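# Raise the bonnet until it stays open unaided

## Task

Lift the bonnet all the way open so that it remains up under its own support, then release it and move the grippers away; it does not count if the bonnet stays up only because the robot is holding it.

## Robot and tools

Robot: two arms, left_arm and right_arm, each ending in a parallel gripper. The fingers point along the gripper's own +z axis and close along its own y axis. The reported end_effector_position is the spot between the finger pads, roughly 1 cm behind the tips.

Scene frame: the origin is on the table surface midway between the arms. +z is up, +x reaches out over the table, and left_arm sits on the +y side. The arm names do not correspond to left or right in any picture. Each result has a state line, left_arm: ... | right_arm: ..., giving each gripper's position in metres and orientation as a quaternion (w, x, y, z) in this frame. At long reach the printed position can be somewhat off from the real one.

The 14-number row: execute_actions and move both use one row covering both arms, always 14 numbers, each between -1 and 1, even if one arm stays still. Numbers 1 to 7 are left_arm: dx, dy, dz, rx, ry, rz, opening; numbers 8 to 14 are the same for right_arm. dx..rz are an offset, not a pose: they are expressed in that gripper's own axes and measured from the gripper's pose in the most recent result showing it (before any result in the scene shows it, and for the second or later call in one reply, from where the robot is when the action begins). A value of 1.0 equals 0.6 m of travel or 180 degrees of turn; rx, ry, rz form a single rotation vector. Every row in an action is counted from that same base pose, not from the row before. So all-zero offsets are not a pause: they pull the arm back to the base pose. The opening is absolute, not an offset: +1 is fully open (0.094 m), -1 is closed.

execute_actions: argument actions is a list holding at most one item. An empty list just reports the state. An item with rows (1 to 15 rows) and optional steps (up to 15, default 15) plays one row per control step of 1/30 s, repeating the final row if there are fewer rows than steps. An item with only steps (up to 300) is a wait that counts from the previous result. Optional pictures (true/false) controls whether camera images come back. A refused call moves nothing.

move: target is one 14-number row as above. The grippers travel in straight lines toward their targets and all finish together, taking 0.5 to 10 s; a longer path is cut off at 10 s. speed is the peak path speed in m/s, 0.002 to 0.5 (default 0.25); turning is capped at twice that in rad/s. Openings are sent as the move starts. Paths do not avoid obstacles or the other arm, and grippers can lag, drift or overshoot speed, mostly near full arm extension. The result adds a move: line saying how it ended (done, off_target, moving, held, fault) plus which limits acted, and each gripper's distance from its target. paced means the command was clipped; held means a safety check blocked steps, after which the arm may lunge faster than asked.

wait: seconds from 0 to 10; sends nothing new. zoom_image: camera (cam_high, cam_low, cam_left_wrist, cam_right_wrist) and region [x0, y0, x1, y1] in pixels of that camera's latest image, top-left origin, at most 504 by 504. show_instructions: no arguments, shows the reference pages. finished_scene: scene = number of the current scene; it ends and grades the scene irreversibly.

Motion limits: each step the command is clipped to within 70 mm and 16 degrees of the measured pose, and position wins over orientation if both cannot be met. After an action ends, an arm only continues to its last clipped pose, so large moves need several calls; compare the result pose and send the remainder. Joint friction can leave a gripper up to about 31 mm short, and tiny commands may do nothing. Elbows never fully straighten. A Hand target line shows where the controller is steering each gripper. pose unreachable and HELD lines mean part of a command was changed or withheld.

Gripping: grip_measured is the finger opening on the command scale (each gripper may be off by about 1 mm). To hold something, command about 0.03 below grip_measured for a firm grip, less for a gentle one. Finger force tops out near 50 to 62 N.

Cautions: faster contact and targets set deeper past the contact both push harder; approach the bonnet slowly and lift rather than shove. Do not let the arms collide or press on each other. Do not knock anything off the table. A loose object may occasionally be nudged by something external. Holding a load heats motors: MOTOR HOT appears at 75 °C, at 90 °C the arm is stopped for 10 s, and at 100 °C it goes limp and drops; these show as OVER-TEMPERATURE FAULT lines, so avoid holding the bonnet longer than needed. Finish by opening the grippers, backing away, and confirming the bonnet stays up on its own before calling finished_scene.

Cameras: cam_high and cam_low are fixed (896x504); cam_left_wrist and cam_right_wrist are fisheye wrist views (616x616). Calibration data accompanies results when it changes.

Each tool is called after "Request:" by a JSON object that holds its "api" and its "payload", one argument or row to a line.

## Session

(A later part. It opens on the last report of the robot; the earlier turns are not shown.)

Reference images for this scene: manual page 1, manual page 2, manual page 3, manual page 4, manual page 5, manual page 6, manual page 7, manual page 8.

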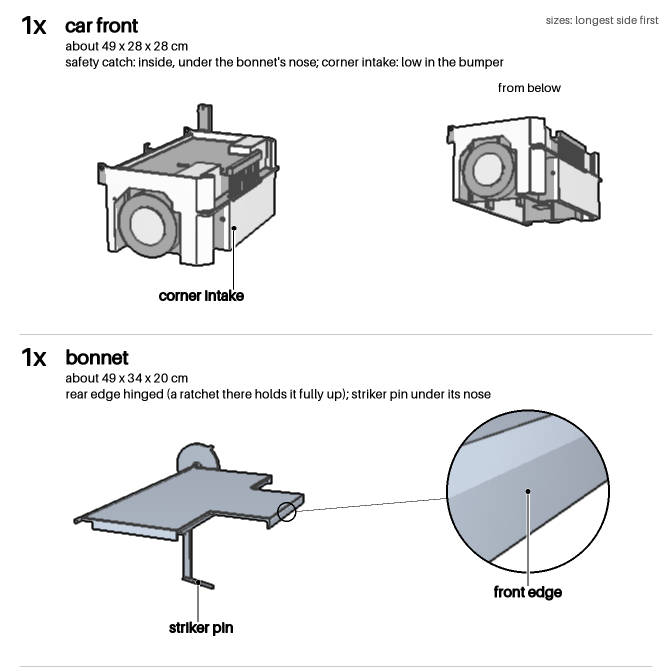

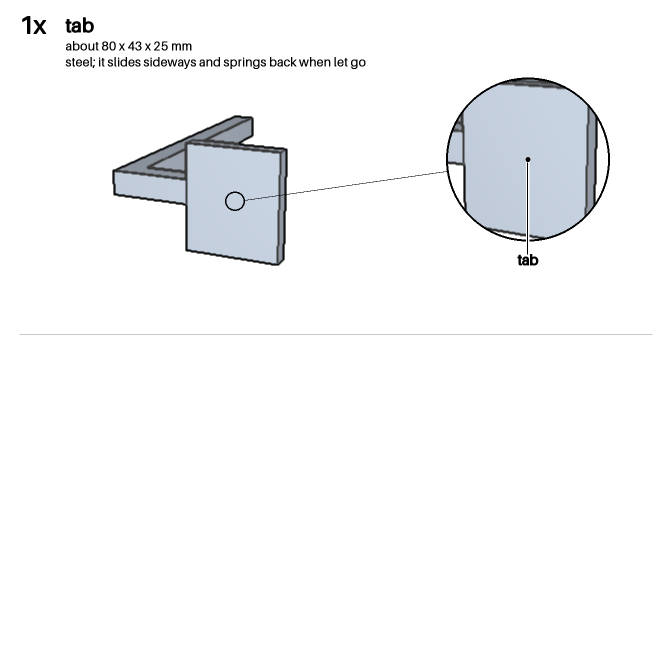

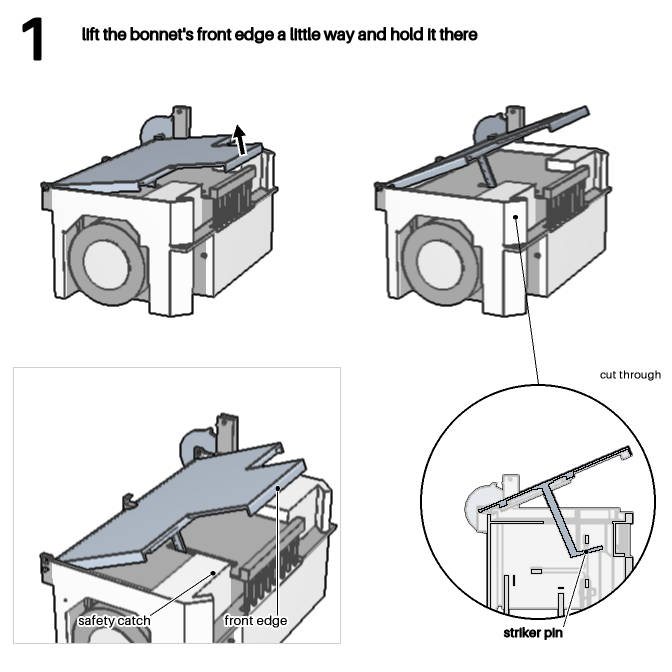

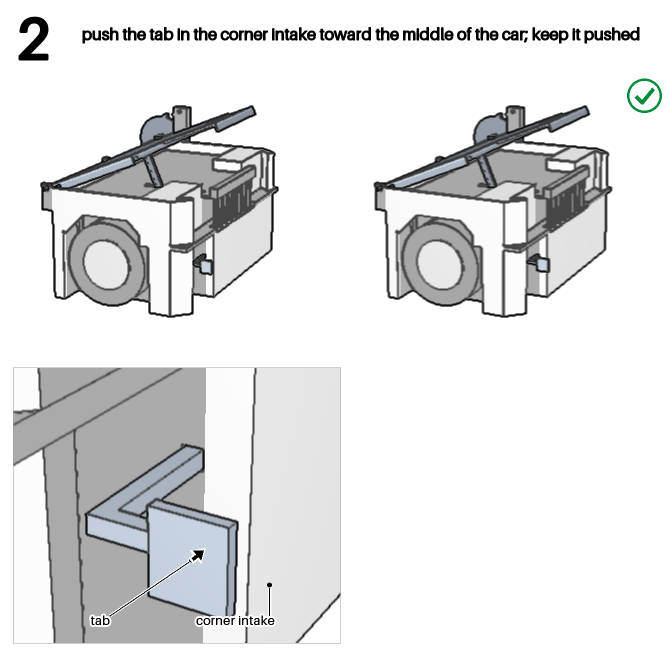

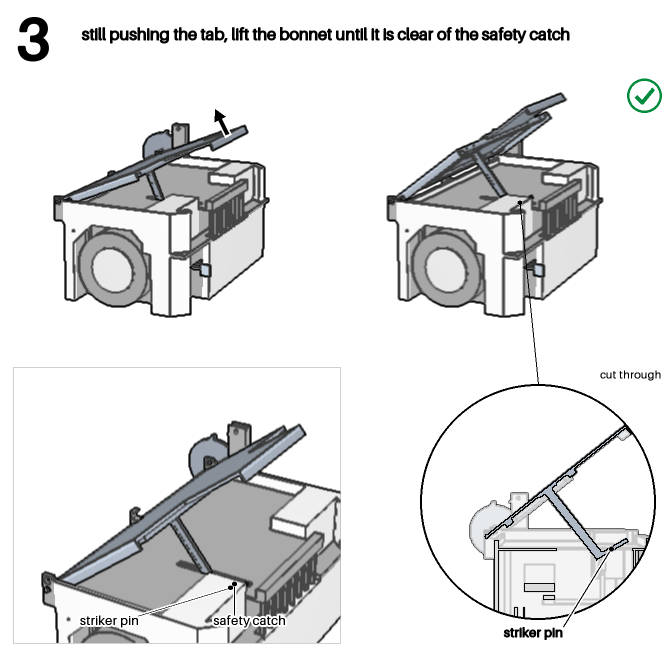

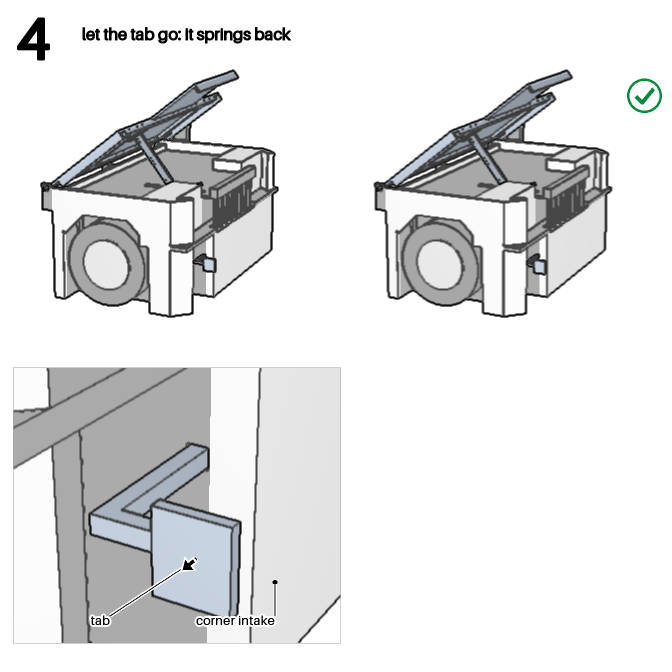

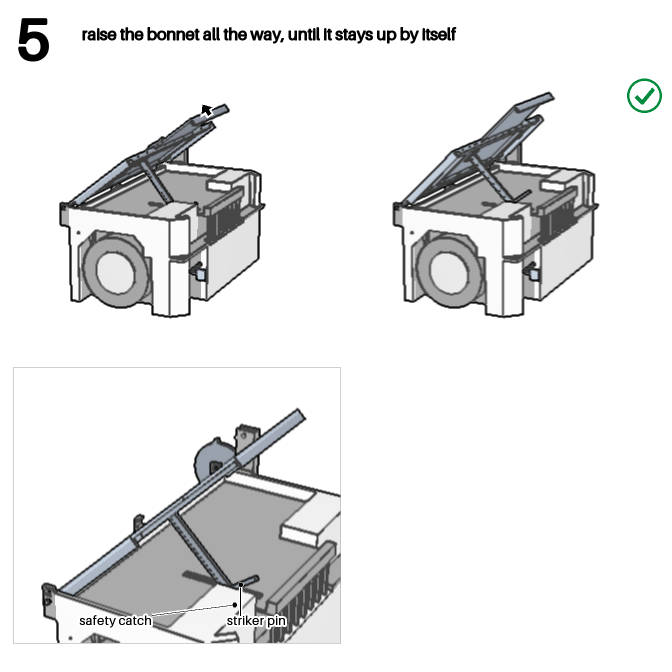

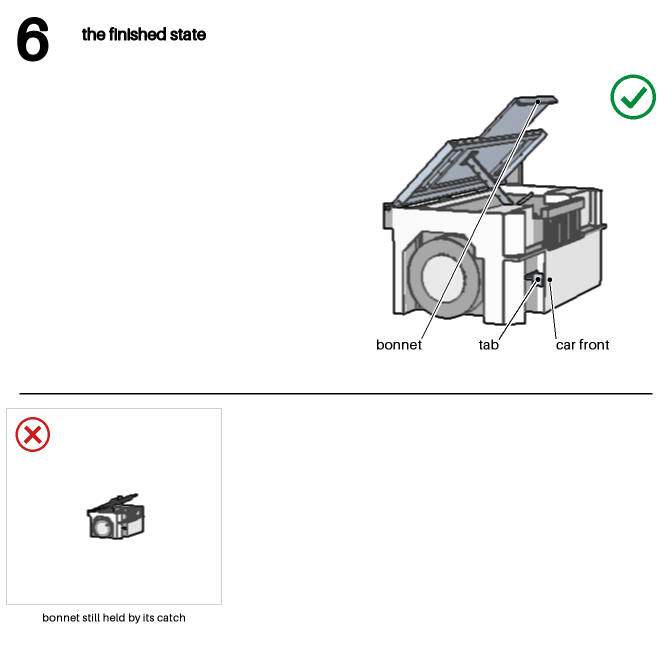

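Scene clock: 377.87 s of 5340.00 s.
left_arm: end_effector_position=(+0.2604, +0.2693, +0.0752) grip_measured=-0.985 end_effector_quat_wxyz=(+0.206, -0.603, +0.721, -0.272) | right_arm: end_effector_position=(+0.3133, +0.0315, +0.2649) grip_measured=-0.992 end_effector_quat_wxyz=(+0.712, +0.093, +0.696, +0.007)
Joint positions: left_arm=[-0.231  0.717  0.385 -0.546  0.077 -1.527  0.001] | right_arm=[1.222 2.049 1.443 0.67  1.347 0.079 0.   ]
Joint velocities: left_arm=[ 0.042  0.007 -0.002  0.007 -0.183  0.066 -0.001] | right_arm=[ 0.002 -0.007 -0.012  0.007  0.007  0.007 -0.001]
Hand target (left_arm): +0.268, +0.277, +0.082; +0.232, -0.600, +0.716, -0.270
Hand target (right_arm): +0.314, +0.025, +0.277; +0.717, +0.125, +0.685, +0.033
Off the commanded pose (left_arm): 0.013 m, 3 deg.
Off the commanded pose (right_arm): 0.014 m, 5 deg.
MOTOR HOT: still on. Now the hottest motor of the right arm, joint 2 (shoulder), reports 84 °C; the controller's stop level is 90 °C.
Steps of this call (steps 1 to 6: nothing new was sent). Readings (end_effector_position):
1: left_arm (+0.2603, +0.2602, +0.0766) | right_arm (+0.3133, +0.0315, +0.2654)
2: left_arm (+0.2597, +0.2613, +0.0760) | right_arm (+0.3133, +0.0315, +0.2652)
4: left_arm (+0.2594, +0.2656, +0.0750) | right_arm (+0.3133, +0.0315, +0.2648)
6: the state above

Request:
{"api": "execute_actions", "payload": {
  "actions": [
    {"rows":[[-0.014,0.002,-0.002,0,0,-0.01,-1, -0.021,-0.008,0.003,0.003,-0.006,0.027,-1],[-0.018,0.003,-0.003,0,0,-0.02,-1, -0.021,-0.008,0.003,0.003,-0.006,0.027,-1],[-0.022,0.003,-0.003,0,0,-0.03,-1, -0.021,-0.008,0.003,0.003,-0.006,0.027,-1],[-0.026,0.004,-0.004,0,0,-0.04,-1, -0.021,-0.008,0.003,0.003,-0.006,0.027,-1],[-0.030,0.004,-0.004,0,0,-0.05,-1, -0.021,-0.008,0.003,0.003,-0.006,0.027,-1],[-0.032,0.004,-0.004,0,0,-0.06,-1, -0.021,-0.008,0.003,0.003,-0.006,0.027,-1],[-0.033,0.004,-0.004,0,0,-0.07,-1, -0.021,-0.008,0.003,0.003,-0.006,0.027,-1],[-0.033,0.004,-0.004,0,0,-0.079,-1, -0.021,-0.008,0.003,0.003,-0.006,0.027,-1],[-0.033,0.004,-0.004,0,0,-0.079,-1, -0.021,-0.008,0.003,0.003,-0.006,0.027,-1],[-0.033,-0.001,-0.004,0.004,0,-0.079,-1, -0.021,-0.008,0.003,0.003,-0.006,0.027,-1],[-0.034,-0.006,-0.005,0.008,0,-0.079,-1, -0.021,-0.008,0.003,0.003,-0.006,0.027,-1],[-0.034,-0.011,-0.005,0.012,0,-0.079,-1, -0.021,-0.008,0.003,0.003,-0.006,0.027,-1],[-0.035,-0.016,-0.005,0.016,0,-0.079,-1, -0.021,-0.008,0.003,0.003,-0.006,0.027,-1],[-0.035,-0.021,-0.006,0.020,0,-0.079,-1, -0.021,-0.008,0.003,0.003,-0.006,0.027,-1],[-0.035,-0.026,-0.006,0.023,0,-0.079,-1, -0.021,-0.008,0.003,0.003,-0.006,0.027,-1]],"steps":15}
  ],
  "pictures": false
}}

Request:
{"api": "execute_actions", "payload": {
  "actions": [
    {"steps":15}
  ]
}}

Request:
{"api": "zoom_image", "payload": {
  "camera": "cam_left_wrist",
  "region": [250,290,410,450]
}}

Scene clock: 405.23 s of 5340.00 s.
left_arm: end_effector_position=(+0.2660, +0.2904, +0.0790) grip_measured=-0.985 end_effector_quat_wxyz=(-0.189, +0.676, -0.646, +0.299) | right_arm: end_effector_position=(+0.3133, +0.0317, +0.2649) grip_measured=-0.992 end_effector_quat_wxyz=(+0.712, +0.098, +0.695, +0.012)
Joint positions: left_arm=[-0.075  0.717  0.385 -0.53   0.162 -1.628  0.001] | right_arm=[1.222 2.049 1.443 0.671 1.346 0.093 0.   ]
Joint velocities: left_arm=[ 0.017 -0.012 -0.007  0.154 -0.022 -0.139 -0.002] | right_arm=[-0.012 -0.007 -0.022 -0.051 -0.051 -0.007  0.001]
Hand target (left_arm): +0.273, +0.289, +0.088; -0.192, +0.679, -0.632, +0.321
Hand target (right_arm): +0.314, +0.025, +0.277; +0.716, +0.126, +0.686, +0.033
Off the commanded pose (left_arm): 0.012 m, 3 deg.
Off the commanded pose (right_arm): 0.014 m, 4 deg.
MOTOR HOT: still on. Now the hottest motor of the right arm, joint 2 (shoulder), reports 80 °C; the controller's stop level is 90 °C.
Steps of this call (steps 1 to 90: nothing new was sent; then 23.87 s passed at rest; steps 91 to 105: all 15 steps of this action). Readings (end_effector_position):
91: left_arm (+0.2611, +0.2734, +0.0751) | right_arm (+0.3133, +0.0316, +0.2649)
92: left_arm (+0.2614, +0.2765, +0.0751) | right_arm (+0.3133, +0.0316, +0.2649)
94: left_arm (+0.2624, +0.2841, +0.0753) | right_arm (+0.3133, +0.0317, +0.2649)
98: left_arm (+0.2632, +0.2932, +0.0758) | right_arm (+0.3133, +0.0317, +0.2649)
105: the state above

Scene clock: 405.73 s of 5340.00 s.
left_arm: end_effector_position=(+0.2712, +0.2892, +0.0837) grip_measured=-0.985 end_effector_quat_wxyz=(-0.193, +0.678, -0.637, +0.313) | right_arm: end_effector_position=(+0.3133, +0.0317, +0.2649) grip_measured=-0.992 end_effector_quat_wxyz=(+0.712, +0.098, +0.695, +0.013)
Joint positions: left_arm=[-0.075  0.717  0.385 -0.502  0.17  -1.651  0.001] | right_arm=[1.222 2.049 1.443 0.671 1.346 0.094 0.   ]
Joint velocities: left_arm=[-0.007  0.017 -0.027 -0.022  0.051 -0.081 -0.   ] | right_arm=[ 0.007 -0.007 -0.012  0.037  0.007 -0.051 -0.   ]
Hand target (left_arm): +0.273, +0.289, +0.088; -0.192, +0.679, -0.632, +0.321
Hand target (right_arm): +0.314, +0.025, +0.277; +0.716, +0.126, +0.686, +0.032
Off the commanded pose (left_arm): 0.005 m, 1 deg.
Off the commanded pose (right_arm): 0.014 m, 4 deg.
MOTOR HOT: still on. Now the hottest motor of the right arm, joint 2 (shoulder), reports 80 °C; the controller's stop level is 90 °C.
Steps of this call (steps 1 to 15: nothing new was sent). Readings (end_effector_position):
1: left_arm (+0.2671, +0.2901, +0.0800) | right_arm (+0.3133, +0.0317, +0.2649)
2: left_arm (+0.2680, +0.2899, +0.0808) | right_arm (+0.3133, +0.0317, +0.2649)
4: left_arm (+0.2693, +0.2896, +0.0820) | right_arm (+0.3133, +0.0317, +0.2649)
8: left_arm (+0.2706, +0.2893, +0.0832) | right_arm (+0.3133, +0.0317, +0.2649)
15: the state above
camera_calibration (this result's frames):
cam_left_wrist: T_world_to_cam=[[0.752674, 0.0618463, 0.655482, -0.269721], [-0.457563, -0.666724, 0.588315, 0.302387], [0.473411, -0.742734, -0.473528, 0.23444], [0, 0, 0, 1]] pos_world=[0.230386, 0.392417, 0.109912]
cam_right_wrist: T_world_to_cam=[[-0.0643822, -0.90153, -0.427899, 0.160699], [-0.319153, 0.42487, -0.847128, 0.363051], [0.945514, 0.0820254, -0.31508, -0.118864], [0, 0, 0, 1]] pos_world=[0.238603, 0.000375152, 0.338862]

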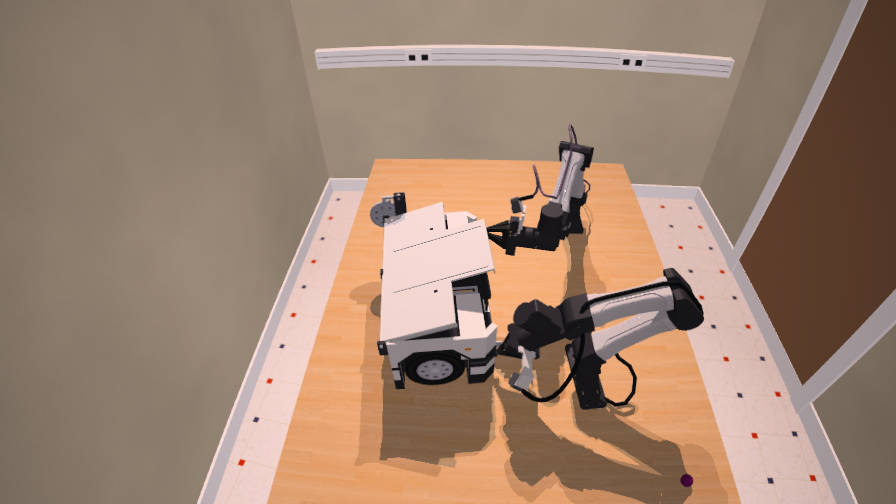

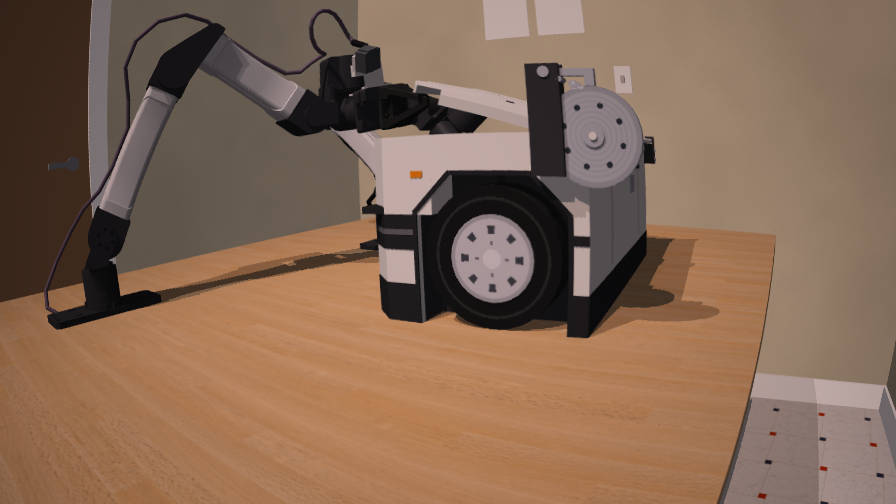

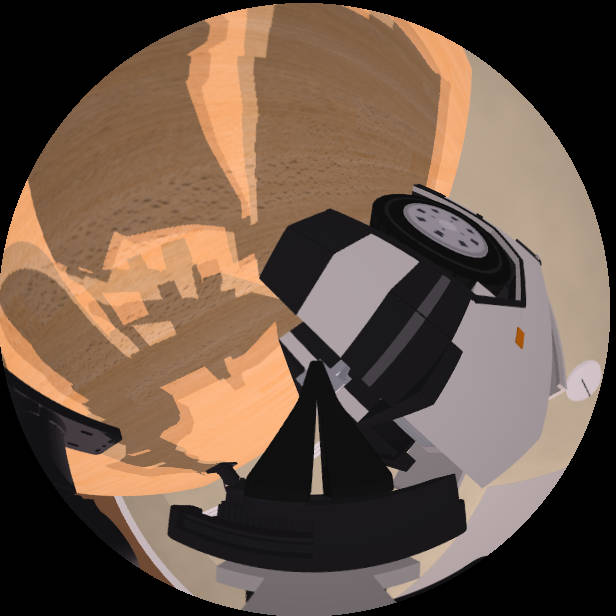

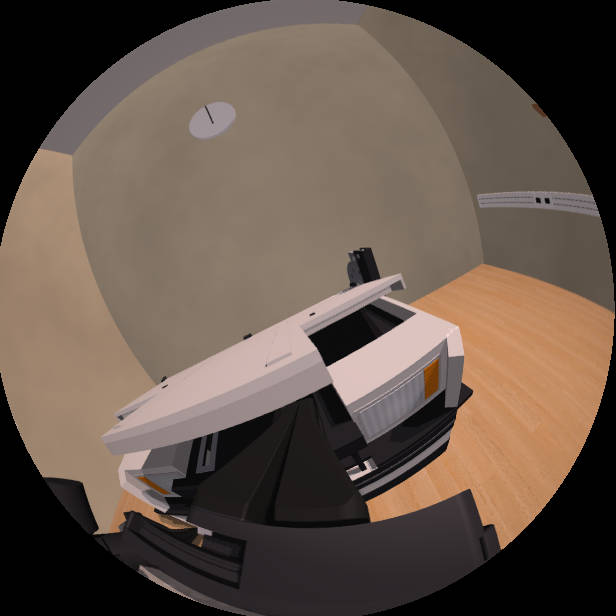

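Region (250, 290, 410, 450) of cam_left_wrist's 616x616 image, scaled by 3.150, with more detail than that image has.

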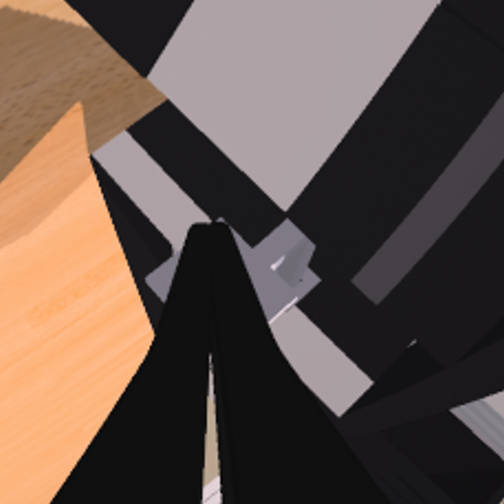

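Request:
{"api": "execute_actions", "payload": {
  "actions": [
    {"rows":[[0.004,-0.004,0.001,0.003,0,0,-1, -0.021,-0.008,0.003,0.003,-0.006,0.022,-1],[0.008,-0.004,0.002,0.003,0,0,-1, -0.021,-0.008,0.003,0.003,-0.006,0.022,-1],[0.012,-0.004,0.003,0.003,0,0,-1, -0.021,-0.008,0.003,0.003,-0.006,0.022,-1],[0.016,-0.004,0.004,0.003,0.001,0,-1, -0.021,-0.008,0.003,0.003,-0.006,0.022,-1],[0.020,-0.004,0.005,0.003,0.002,0,-1, -0.021,-0.008,0.003,0.003,-0.006,0.022,-1],[0.024,-0.004,0.006,0.003,0.004,0,-1, -0.021,-0.008,0.003,0.003,-0.006,0.022,-1],[0.028,-0.004,0.007,0.003,0.007,0,-1, -0.021,-0.008,0.003,0.003,-0.006,0.022,-1],[0.032,-0.004,0.008,0.003,0.010,0,-1, -0.021,-0.008,0.003,0.003,-0.006,0.022,-1],[0.036,-0.004,0.009,0.003,0.013,0,-1, -0.021,-0.008,0.003,0.003,-0.006,0.022,-1],[0.040,-0.004,0.010,0.003,0.016,0,-1, -0.021,-0.008,0.003,0.003,-0.006,0.022,-1],[0.045,-0.004,0.011,0.003,0.019,0,-1, -0.021,-0.008,0.003,0.003,-0.006,0.022,-1],[0.050,-0.004,0.012,0.003,0.022,0,-1, -0.021,-0.008,0.003,0.003,-0.006,0.022,-1],[0.055,-0.004,0.013,0.003,0.025,0,-1, -0.021,-0.008,0.003,0.003,-0.006,0.022,-1],[0.060,-0.004,0.014,0.003,0.028,0,-1, -0.021,-0.008,0.003,0.003,-0.006,0.022,-1],[0.065,-0.004,0.015,0.003,0.031,0,-1, -0.021,-0.008,0.003,0.003,-0.006,0.022,-1]],"steps":15}
  ],
  "pictures": false
}}

Request:
{"api": "execute_actions", "payload": {
  "actions": [
    {"steps":15}
  ]
}}

Request:
{"api": "zoom_image", "payload": {
  "camera": "cam_left_wrist",
  "region": [250,290,410,450]
}}

Scene clock: 452.60 s of 5340.00 s.
left_arm: end_effector_position=(+0.2736, +0.2714, +0.0866) grip_measured=-0.985 end_effector_quat_wxyz=(-0.195, +0.672, -0.639, +0.319) | right_arm: end_effector_position=(+0.3133, +0.0317, +0.2649) grip_measured=-0.992 end_effector_quat_wxyz=(+0.712, +0.098, +0.695, +0.013)
Joint positions: left_arm=[-0.21   0.717  0.385 -0.476  0.086 -1.742  0.001] | right_arm=[1.222 2.049 1.443 0.671 1.346 0.094 0.   ]
Joint velocities: left_arm=[-0.256  0.017  0.012  0.081 -0.168 -0.227 -0.001] | right_arm=[-0.022 -0.002 -0.002 -0.007  0.051 -0.007 -0.001]
Hand target (left_arm): +0.276, +0.251, +0.087; -0.163, +0.661, -0.645, +0.348
Hand target (right_arm): +0.314, +0.025, +0.277; +0.716, +0.125, +0.686, +0.033
Off the commanded pose (left_arm): 0.022 m, 5 deg.
Off the commanded pose (right_arm): 0.014 m, 4 deg.
MOTOR HOT: still on. Now the hottest motor of the right arm, joint 2 (shoulder), reports 79 °C; the controller's stop level is 90 °C.
Steps of this call (steps 1 to 90: nothing new was sent; then 43.37 s passed at rest; steps 91 to 105: all 15 steps of this action). Readings (end_effector_position):
91: left_arm (+0.2714, +0.2890, +0.0840) | right_arm (+0.3133, +0.0317, +0.2649)
92: left_arm (+0.2716, +0.2881, +0.0841) | right_arm (+0.3133, +0.0317, +0.2649)
94: left_arm (+0.2721, +0.2833, +0.0848) | right_arm (+0.3133, +0.0317, +0.2649)
98: left_arm (+0.2728, +0.2775, +0.0855) | right_arm (+0.3133, +0.0317, +0.2649)
105: the state above

Scene clock: 453.10 s of 5340.00 s.
left_arm: end_effector_position=(+0.2739, +0.2703, +0.0869) grip_measured=-0.985 end_effector_quat_wxyz=(-0.195, +0.678, -0.633, +0.320) | right_arm: end_effector_position=(+0.3133, +0.0317, +0.2649) grip_measured=-0.992 end_effector_quat_wxyz=(+0.712, +0.098, +0.695, +0.013)
Joint positions: left_arm=[-0.225  0.717  0.385 -0.474  0.071 -1.77   0.001] | right_arm=[1.222 2.049 1.443 0.671 1.346 0.094 0.   ]
Joint velocities: left_arm=[-0.027  0.012 -0.012  0.066 -0.051 -0.007  0.001] | right_arm=[ 0.002  0.012 -0.012  0.007 -0.007 -0.007 -0.001]
Hand target (left_arm): +0.276, +0.251, +0.087; -0.163, +0.661, -0.645, +0.348
Hand target (right_arm): +0.314, +0.025, +0.277; +0.716, +0.125, +0.686, +0.033
Off the commanded pose (left_arm): 0.021 m, 5 deg.
Off the commanded pose (right_arm): 0.014 m, 4 deg.
MOTOR HOT: still on. Now the hottest motor of the right arm, joint 2 (shoulder), reports 79 °C; the controller's stop level is 90 °C.
Steps of this call (steps 1 to 15: nothing new was sent). Readings (end_effector_position):
1: left_arm (+0.2738, +0.2706, +0.0868) | right_arm (+0.3133, +0.0317, +0.2649)
2: left_arm (+0.2739, +0.2702, +0.0869) | right_arm (+0.3133, +0.0317, +0.2649)
4: left_arm (+0.2739, +0.2703, +0.0869) | right_arm (+0.3133, +0.0317, +0.2649)
8: left_arm (+0.2739, +0.2703, +0.0869) | right_arm (+0.3133, +0.0317, +0.2649)
15: the state above
camera_calibration (this result's frames):
cam_left_wrist: T_world_to_cam=[[0.743626, 0.0708962, 0.664827, -0.273473], [-0.462195, -0.663992, 0.587784, 0.289805], [0.483111, -0.744371, -0.460993, 0.217308], [0, 0, 0, 1]] pos_world=[0.232324, 0.373574, 0.111647]
cam_right_wrist: T_world_to_cam=[[-0.0643822, -0.90153, -0.427899, 0.160699], [-0.319153, 0.42487, -0.847128, 0.363051], [0.945514, 0.0820254, -0.31508, -0.118864], [0, 0, 0, 1]] pos_world=[0.238603, 0.000375152, 0.338862]

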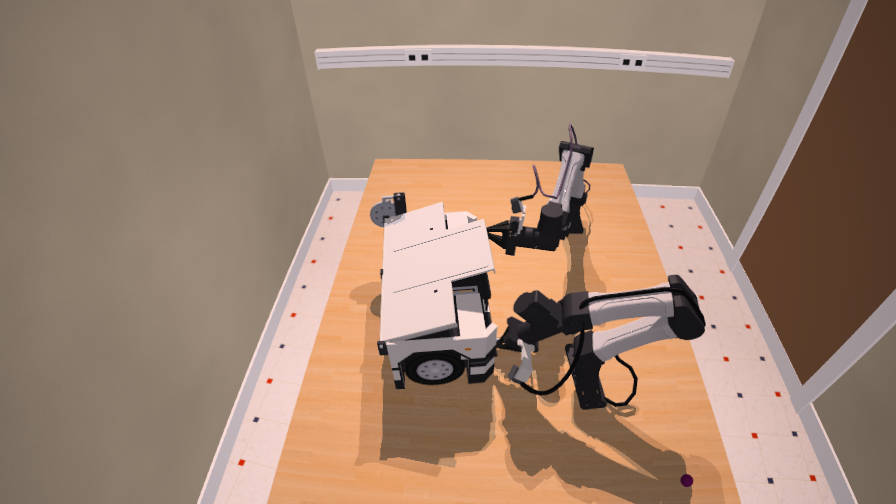

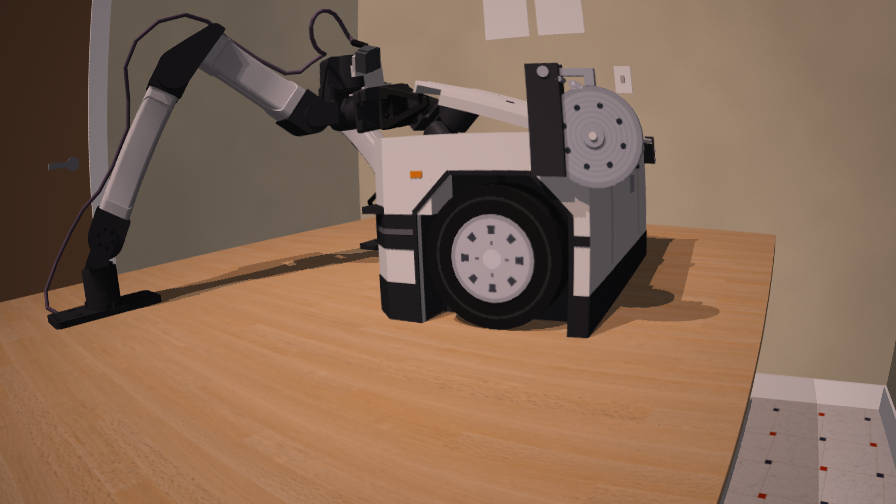

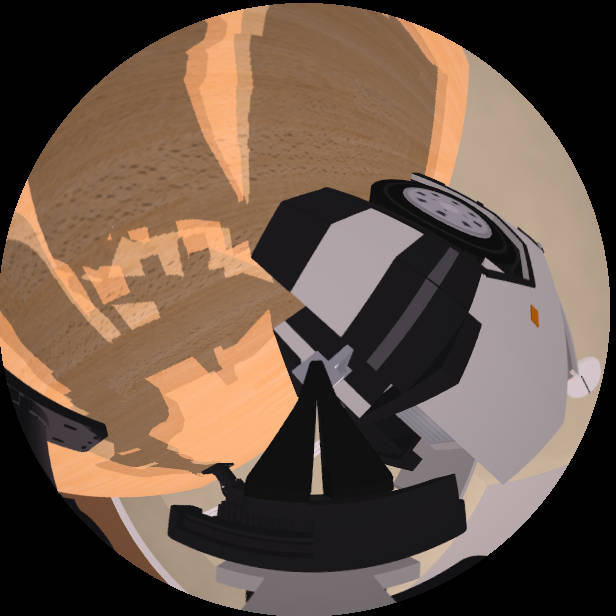

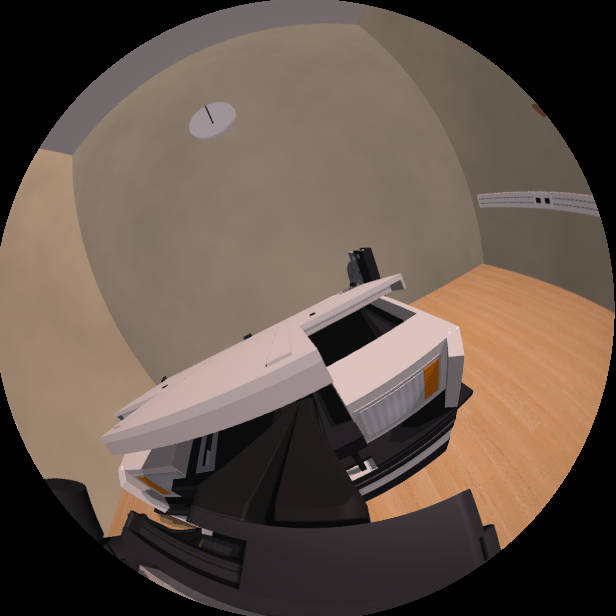

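Region (250, 290, 410, 450) of cam_left_wrist's 616x616 image, scaled by 3.150, with more detail than that image has.

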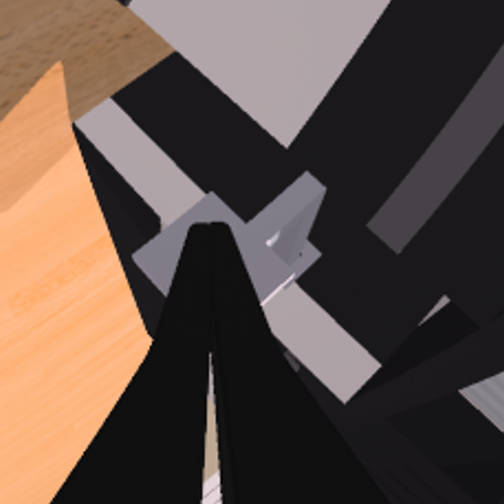

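Request:
{"api": "execute_actions", "payload": {
  "actions": [
    {"rows":[[0.033,0.001,0.007,-0.003,0.031,0.002,-1, -0.021,-0.008,0.003,0.003,-0.006,0.022,-1],[0.036,0.001,0.007,-0.003,0.033,0.002,-1, -0.021,-0.008,0.003,0.003,-0.006,0.022,-1],[0.039,0.001,0.008,-0.003,0.036,0.002,-1, -0.021,-0.008,0.003,0.003,-0.006,0.022,-1],[0.042,0.001,0.008,-0.003,0.038,0.002,-1, -0.021,-0.008,0.003,0.003,-0.006,0.022,-1],[0.045,0,0.008,-0.003,0.041,0.002,-1, -0.021,-0.008,0.003,0.003,-0.006,0.022,-1],[0.048,0,0.009,-0.003,0.043,0.002,-1, -0.021,-0.008,0.003,0.003,-0.006,0.022,-1],[0.051,0,0.009,-0.004,0.046,0.002,-1, -0.021,-0.008,0.003,0.003,-0.006,0.022,-1],[0.054,0,0.009,-0.004,0.048,0.002,-1, -0.021,-0.008,0.003,0.003,-0.006,0.022,-1],[0.057,0,0.010,-0.004,0.051,0.002,-1, -0.021,-0.008,0.003,0.003,-0.006,0.022,-1],[0.060,0,0.010,-0.004,0.053,0.002,-1, -0.021,-0.008,0.003,0.003,-0.006,0.022,-1],[0.063,0,0.010,-0.004,0.056,0.002,-1, -0.021,-0.008,0.003,0.003,-0.006,0.022,-1],[0.066,0,0.011,-0.004,0.058,0.002,-1, -0.021,-0.008,0.003,0.003,-0.006,0.022,-1],[0.069,0,0.011,-0.004,0.061,0.002,-1, -0.021,-0.008,0.003,0.003,-0.006,0.022,-1],[0.072,0,0.012,-0.004,0.063,0.002,-1, -0.021,-0.008,0.003,0.003,-0.006,0.022,-1],[0.075,0,0.012,-0.004,0.065,0.002,-1, -0.021,-0.008,0.003,0.003,-0.006,0.022,-1]],"steps":15}
  ],
  "pictures": false
}}

Request:
{"api": "execute_actions", "payload": {
  "actions": [
    {"steps":15}
  ]
}}

Request:
{"api": "zoom_image", "payload": {
  "camera": "cam_left_wrist",
  "region": [250,290,410,450]
}}

Scene clock: 489.23 s of 5340.00 s.
left_arm: end_effector_position=(+0.2739, +0.2662, +0.0875) grip_measured=-0.985 end_effector_quat_wxyz=(-0.191, +0.678, -0.631, +0.324) | right_arm: end_effector_position=(+0.3133, +0.0317, +0.2649) grip_measured=-0.992 end_effector_quat_wxyz=(+0.712, +0.098, +0.695, +0.013)
Joint positions: left_arm=[-0.246  0.717  0.385 -0.47   0.065 -1.792  0.001] | right_arm=[1.222 2.049 1.443 0.671 1.346 0.094 0.   ]
Joint velocities: left_arm=[-0.076  0.017 -0.017 -0.022 -0.066 -0.095 -0.   ] | right_arm=[-0.007 -0.002 -0.007  0.022 -0.037 -0.051 -0.   ]
Hand target (left_arm): +0.273, +0.230, +0.093; -0.128, +0.643, -0.654, +0.378
Hand target (right_arm): +0.314, +0.025, +0.277; +0.716, +0.125, +0.686, +0.033
Off the commanded pose (left_arm): 0.041 m, 11 deg.
Off the commanded pose (right_arm): 0.014 m, 4 deg.
MOTOR HOT: still on. Now the hottest motor of the right arm, joint 2 (shoulder), reports 80 °C; the controller's stop level is 90 °C.
Steps of this call (steps 1 to 90: nothing new was sent; then 32.63 s passed at rest; steps 91 to 105: all 15 steps of this action). Readings (end_effector_position):
91: left_arm (+0.2739, +0.2703, +0.0868) | right_arm (+0.3133, +0.0317, +0.2649)
92: left_arm (+0.2739, +0.2703, +0.0868) | right_arm (+0.3133, +0.0317, +0.2649)
94: left_arm (+0.2738, +0.2699, +0.0868) | right_arm (+0.3133, +0.0317, +0.2649)
98: left_arm (+0.2739, +0.2687, +0.0871) | right_arm (+0.3133, +0.0317, +0.2649)
105: the state above

Scene clock: 489.73 s of 5340.00 s.
left_arm: end_effector_position=(+0.2739, +0.2661, +0.0874) grip_measured=-0.985 end_effector_quat_wxyz=(-0.191, +0.680, -0.629, +0.324) | right_arm: end_effector_position=(+0.3133, +0.0317, +0.2649) grip_measured=-0.992 end_effector_quat_wxyz=(+0.712, +0.098, +0.695, +0.013)
Joint positions: left_arm=[-0.251  0.717  0.385 -0.47   0.059 -1.8    0.001] | right_arm=[1.222 2.049 1.443 0.671 1.346 0.094 0.   ]
Joint velocities: left_arm=[-0.012  0.022 -0.022  0.007  0.007 -0.022  0.001] | right_arm=[ 0.007 -0.012 -0.002  0.022 -0.037  0.007 -0.   ]
Hand target (left_arm): +0.273, +0.230, +0.093; -0.128, +0.643, -0.654, +0.378
Hand target (right_arm): +0.314, +0.025, +0.277; +0.716, +0.125, +0.686, +0.033
Off the commanded pose (left_arm): 0.041 m, 11 deg.
Off the commanded pose (right_arm): 0.014 m, 4 deg.
MOTOR HOT: still on. Now the hottest motor of the right arm, joint 2 (shoulder), reports 80 °C; the controller's stop level is 90 °C.
Steps of this call (steps 1 to 15: nothing new was sent). Readings (end_effector_position):
1: left_arm (+0.2739, +0.2661, +0.0875) | right_arm (+0.3133, +0.0317, +0.2649)
2: left_arm (+0.2739, +0.2662, +0.0875) | right_arm (+0.3133, +0.0317, +0.2649)
4: left_arm (+0.2739, +0.2661, +0.0874) | right_arm (+0.3133, +0.0317, +0.2649)
8: left_arm (+0.2739, +0.2661, +0.0874) | right_arm (+0.3133, +0.0317, +0.2649)
15: the state above
camera_calibration (this result's frames):
cam_left_wrist: T_world_to_cam=[[0.743009, 0.0823912, 0.664191, -0.276378], [-0.459607, -0.658583, 0.595844, 0.283836], [0.486517, -0.747984, -0.451466, 0.213633], [0, 0, 0, 1]] pos_world=[0.231869, 0.369495, 0.110894]
cam_right_wrist: T_world_to_cam=[[-0.0643822, -0.90153, -0.427899, 0.160699], [-0.319153, 0.42487, -0.847128, 0.363051], [0.945514, 0.0820254, -0.31508, -0.118864], [0, 0, 0, 1]] pos_world=[0.238603, 0.000375152, 0.338862]

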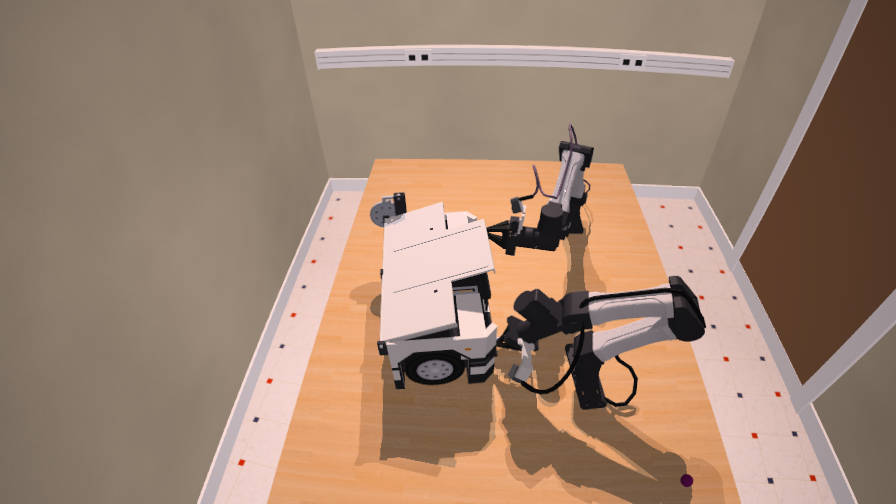

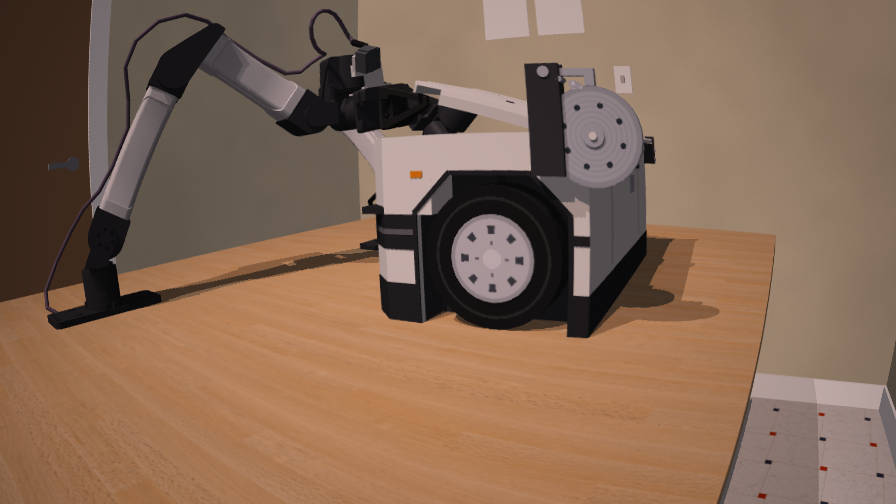

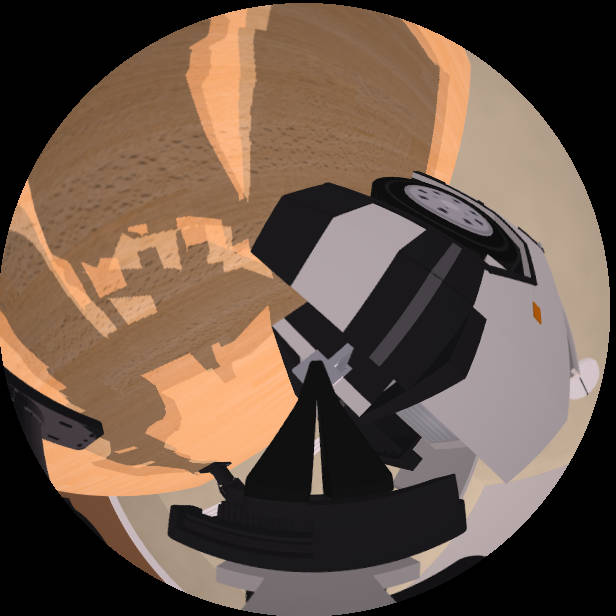

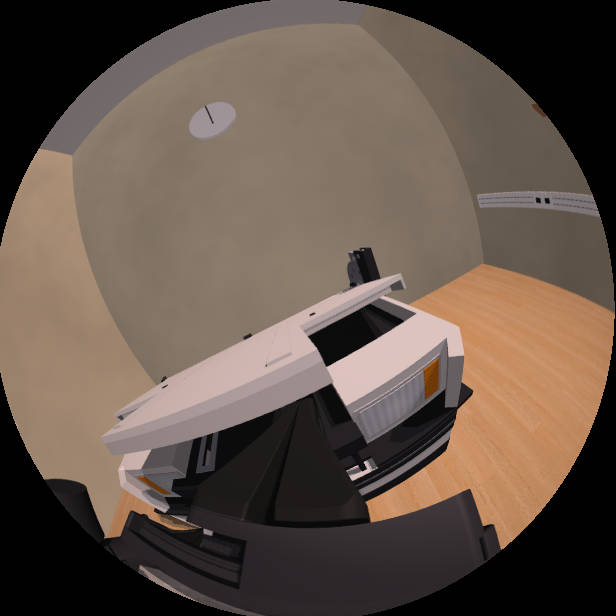

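Region (250, 290, 410, 450) of cam_left_wrist's 616x616 image, scaled by 3.150, with more detail than that image has.

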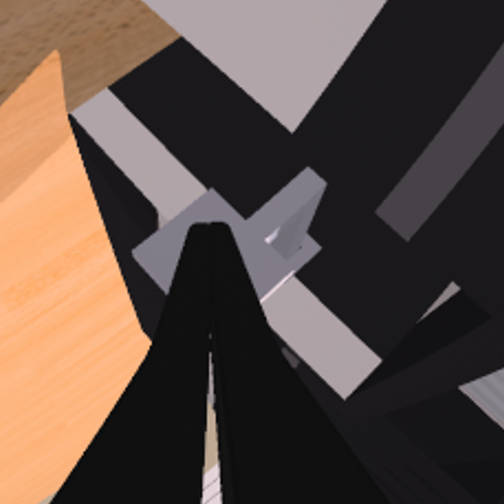

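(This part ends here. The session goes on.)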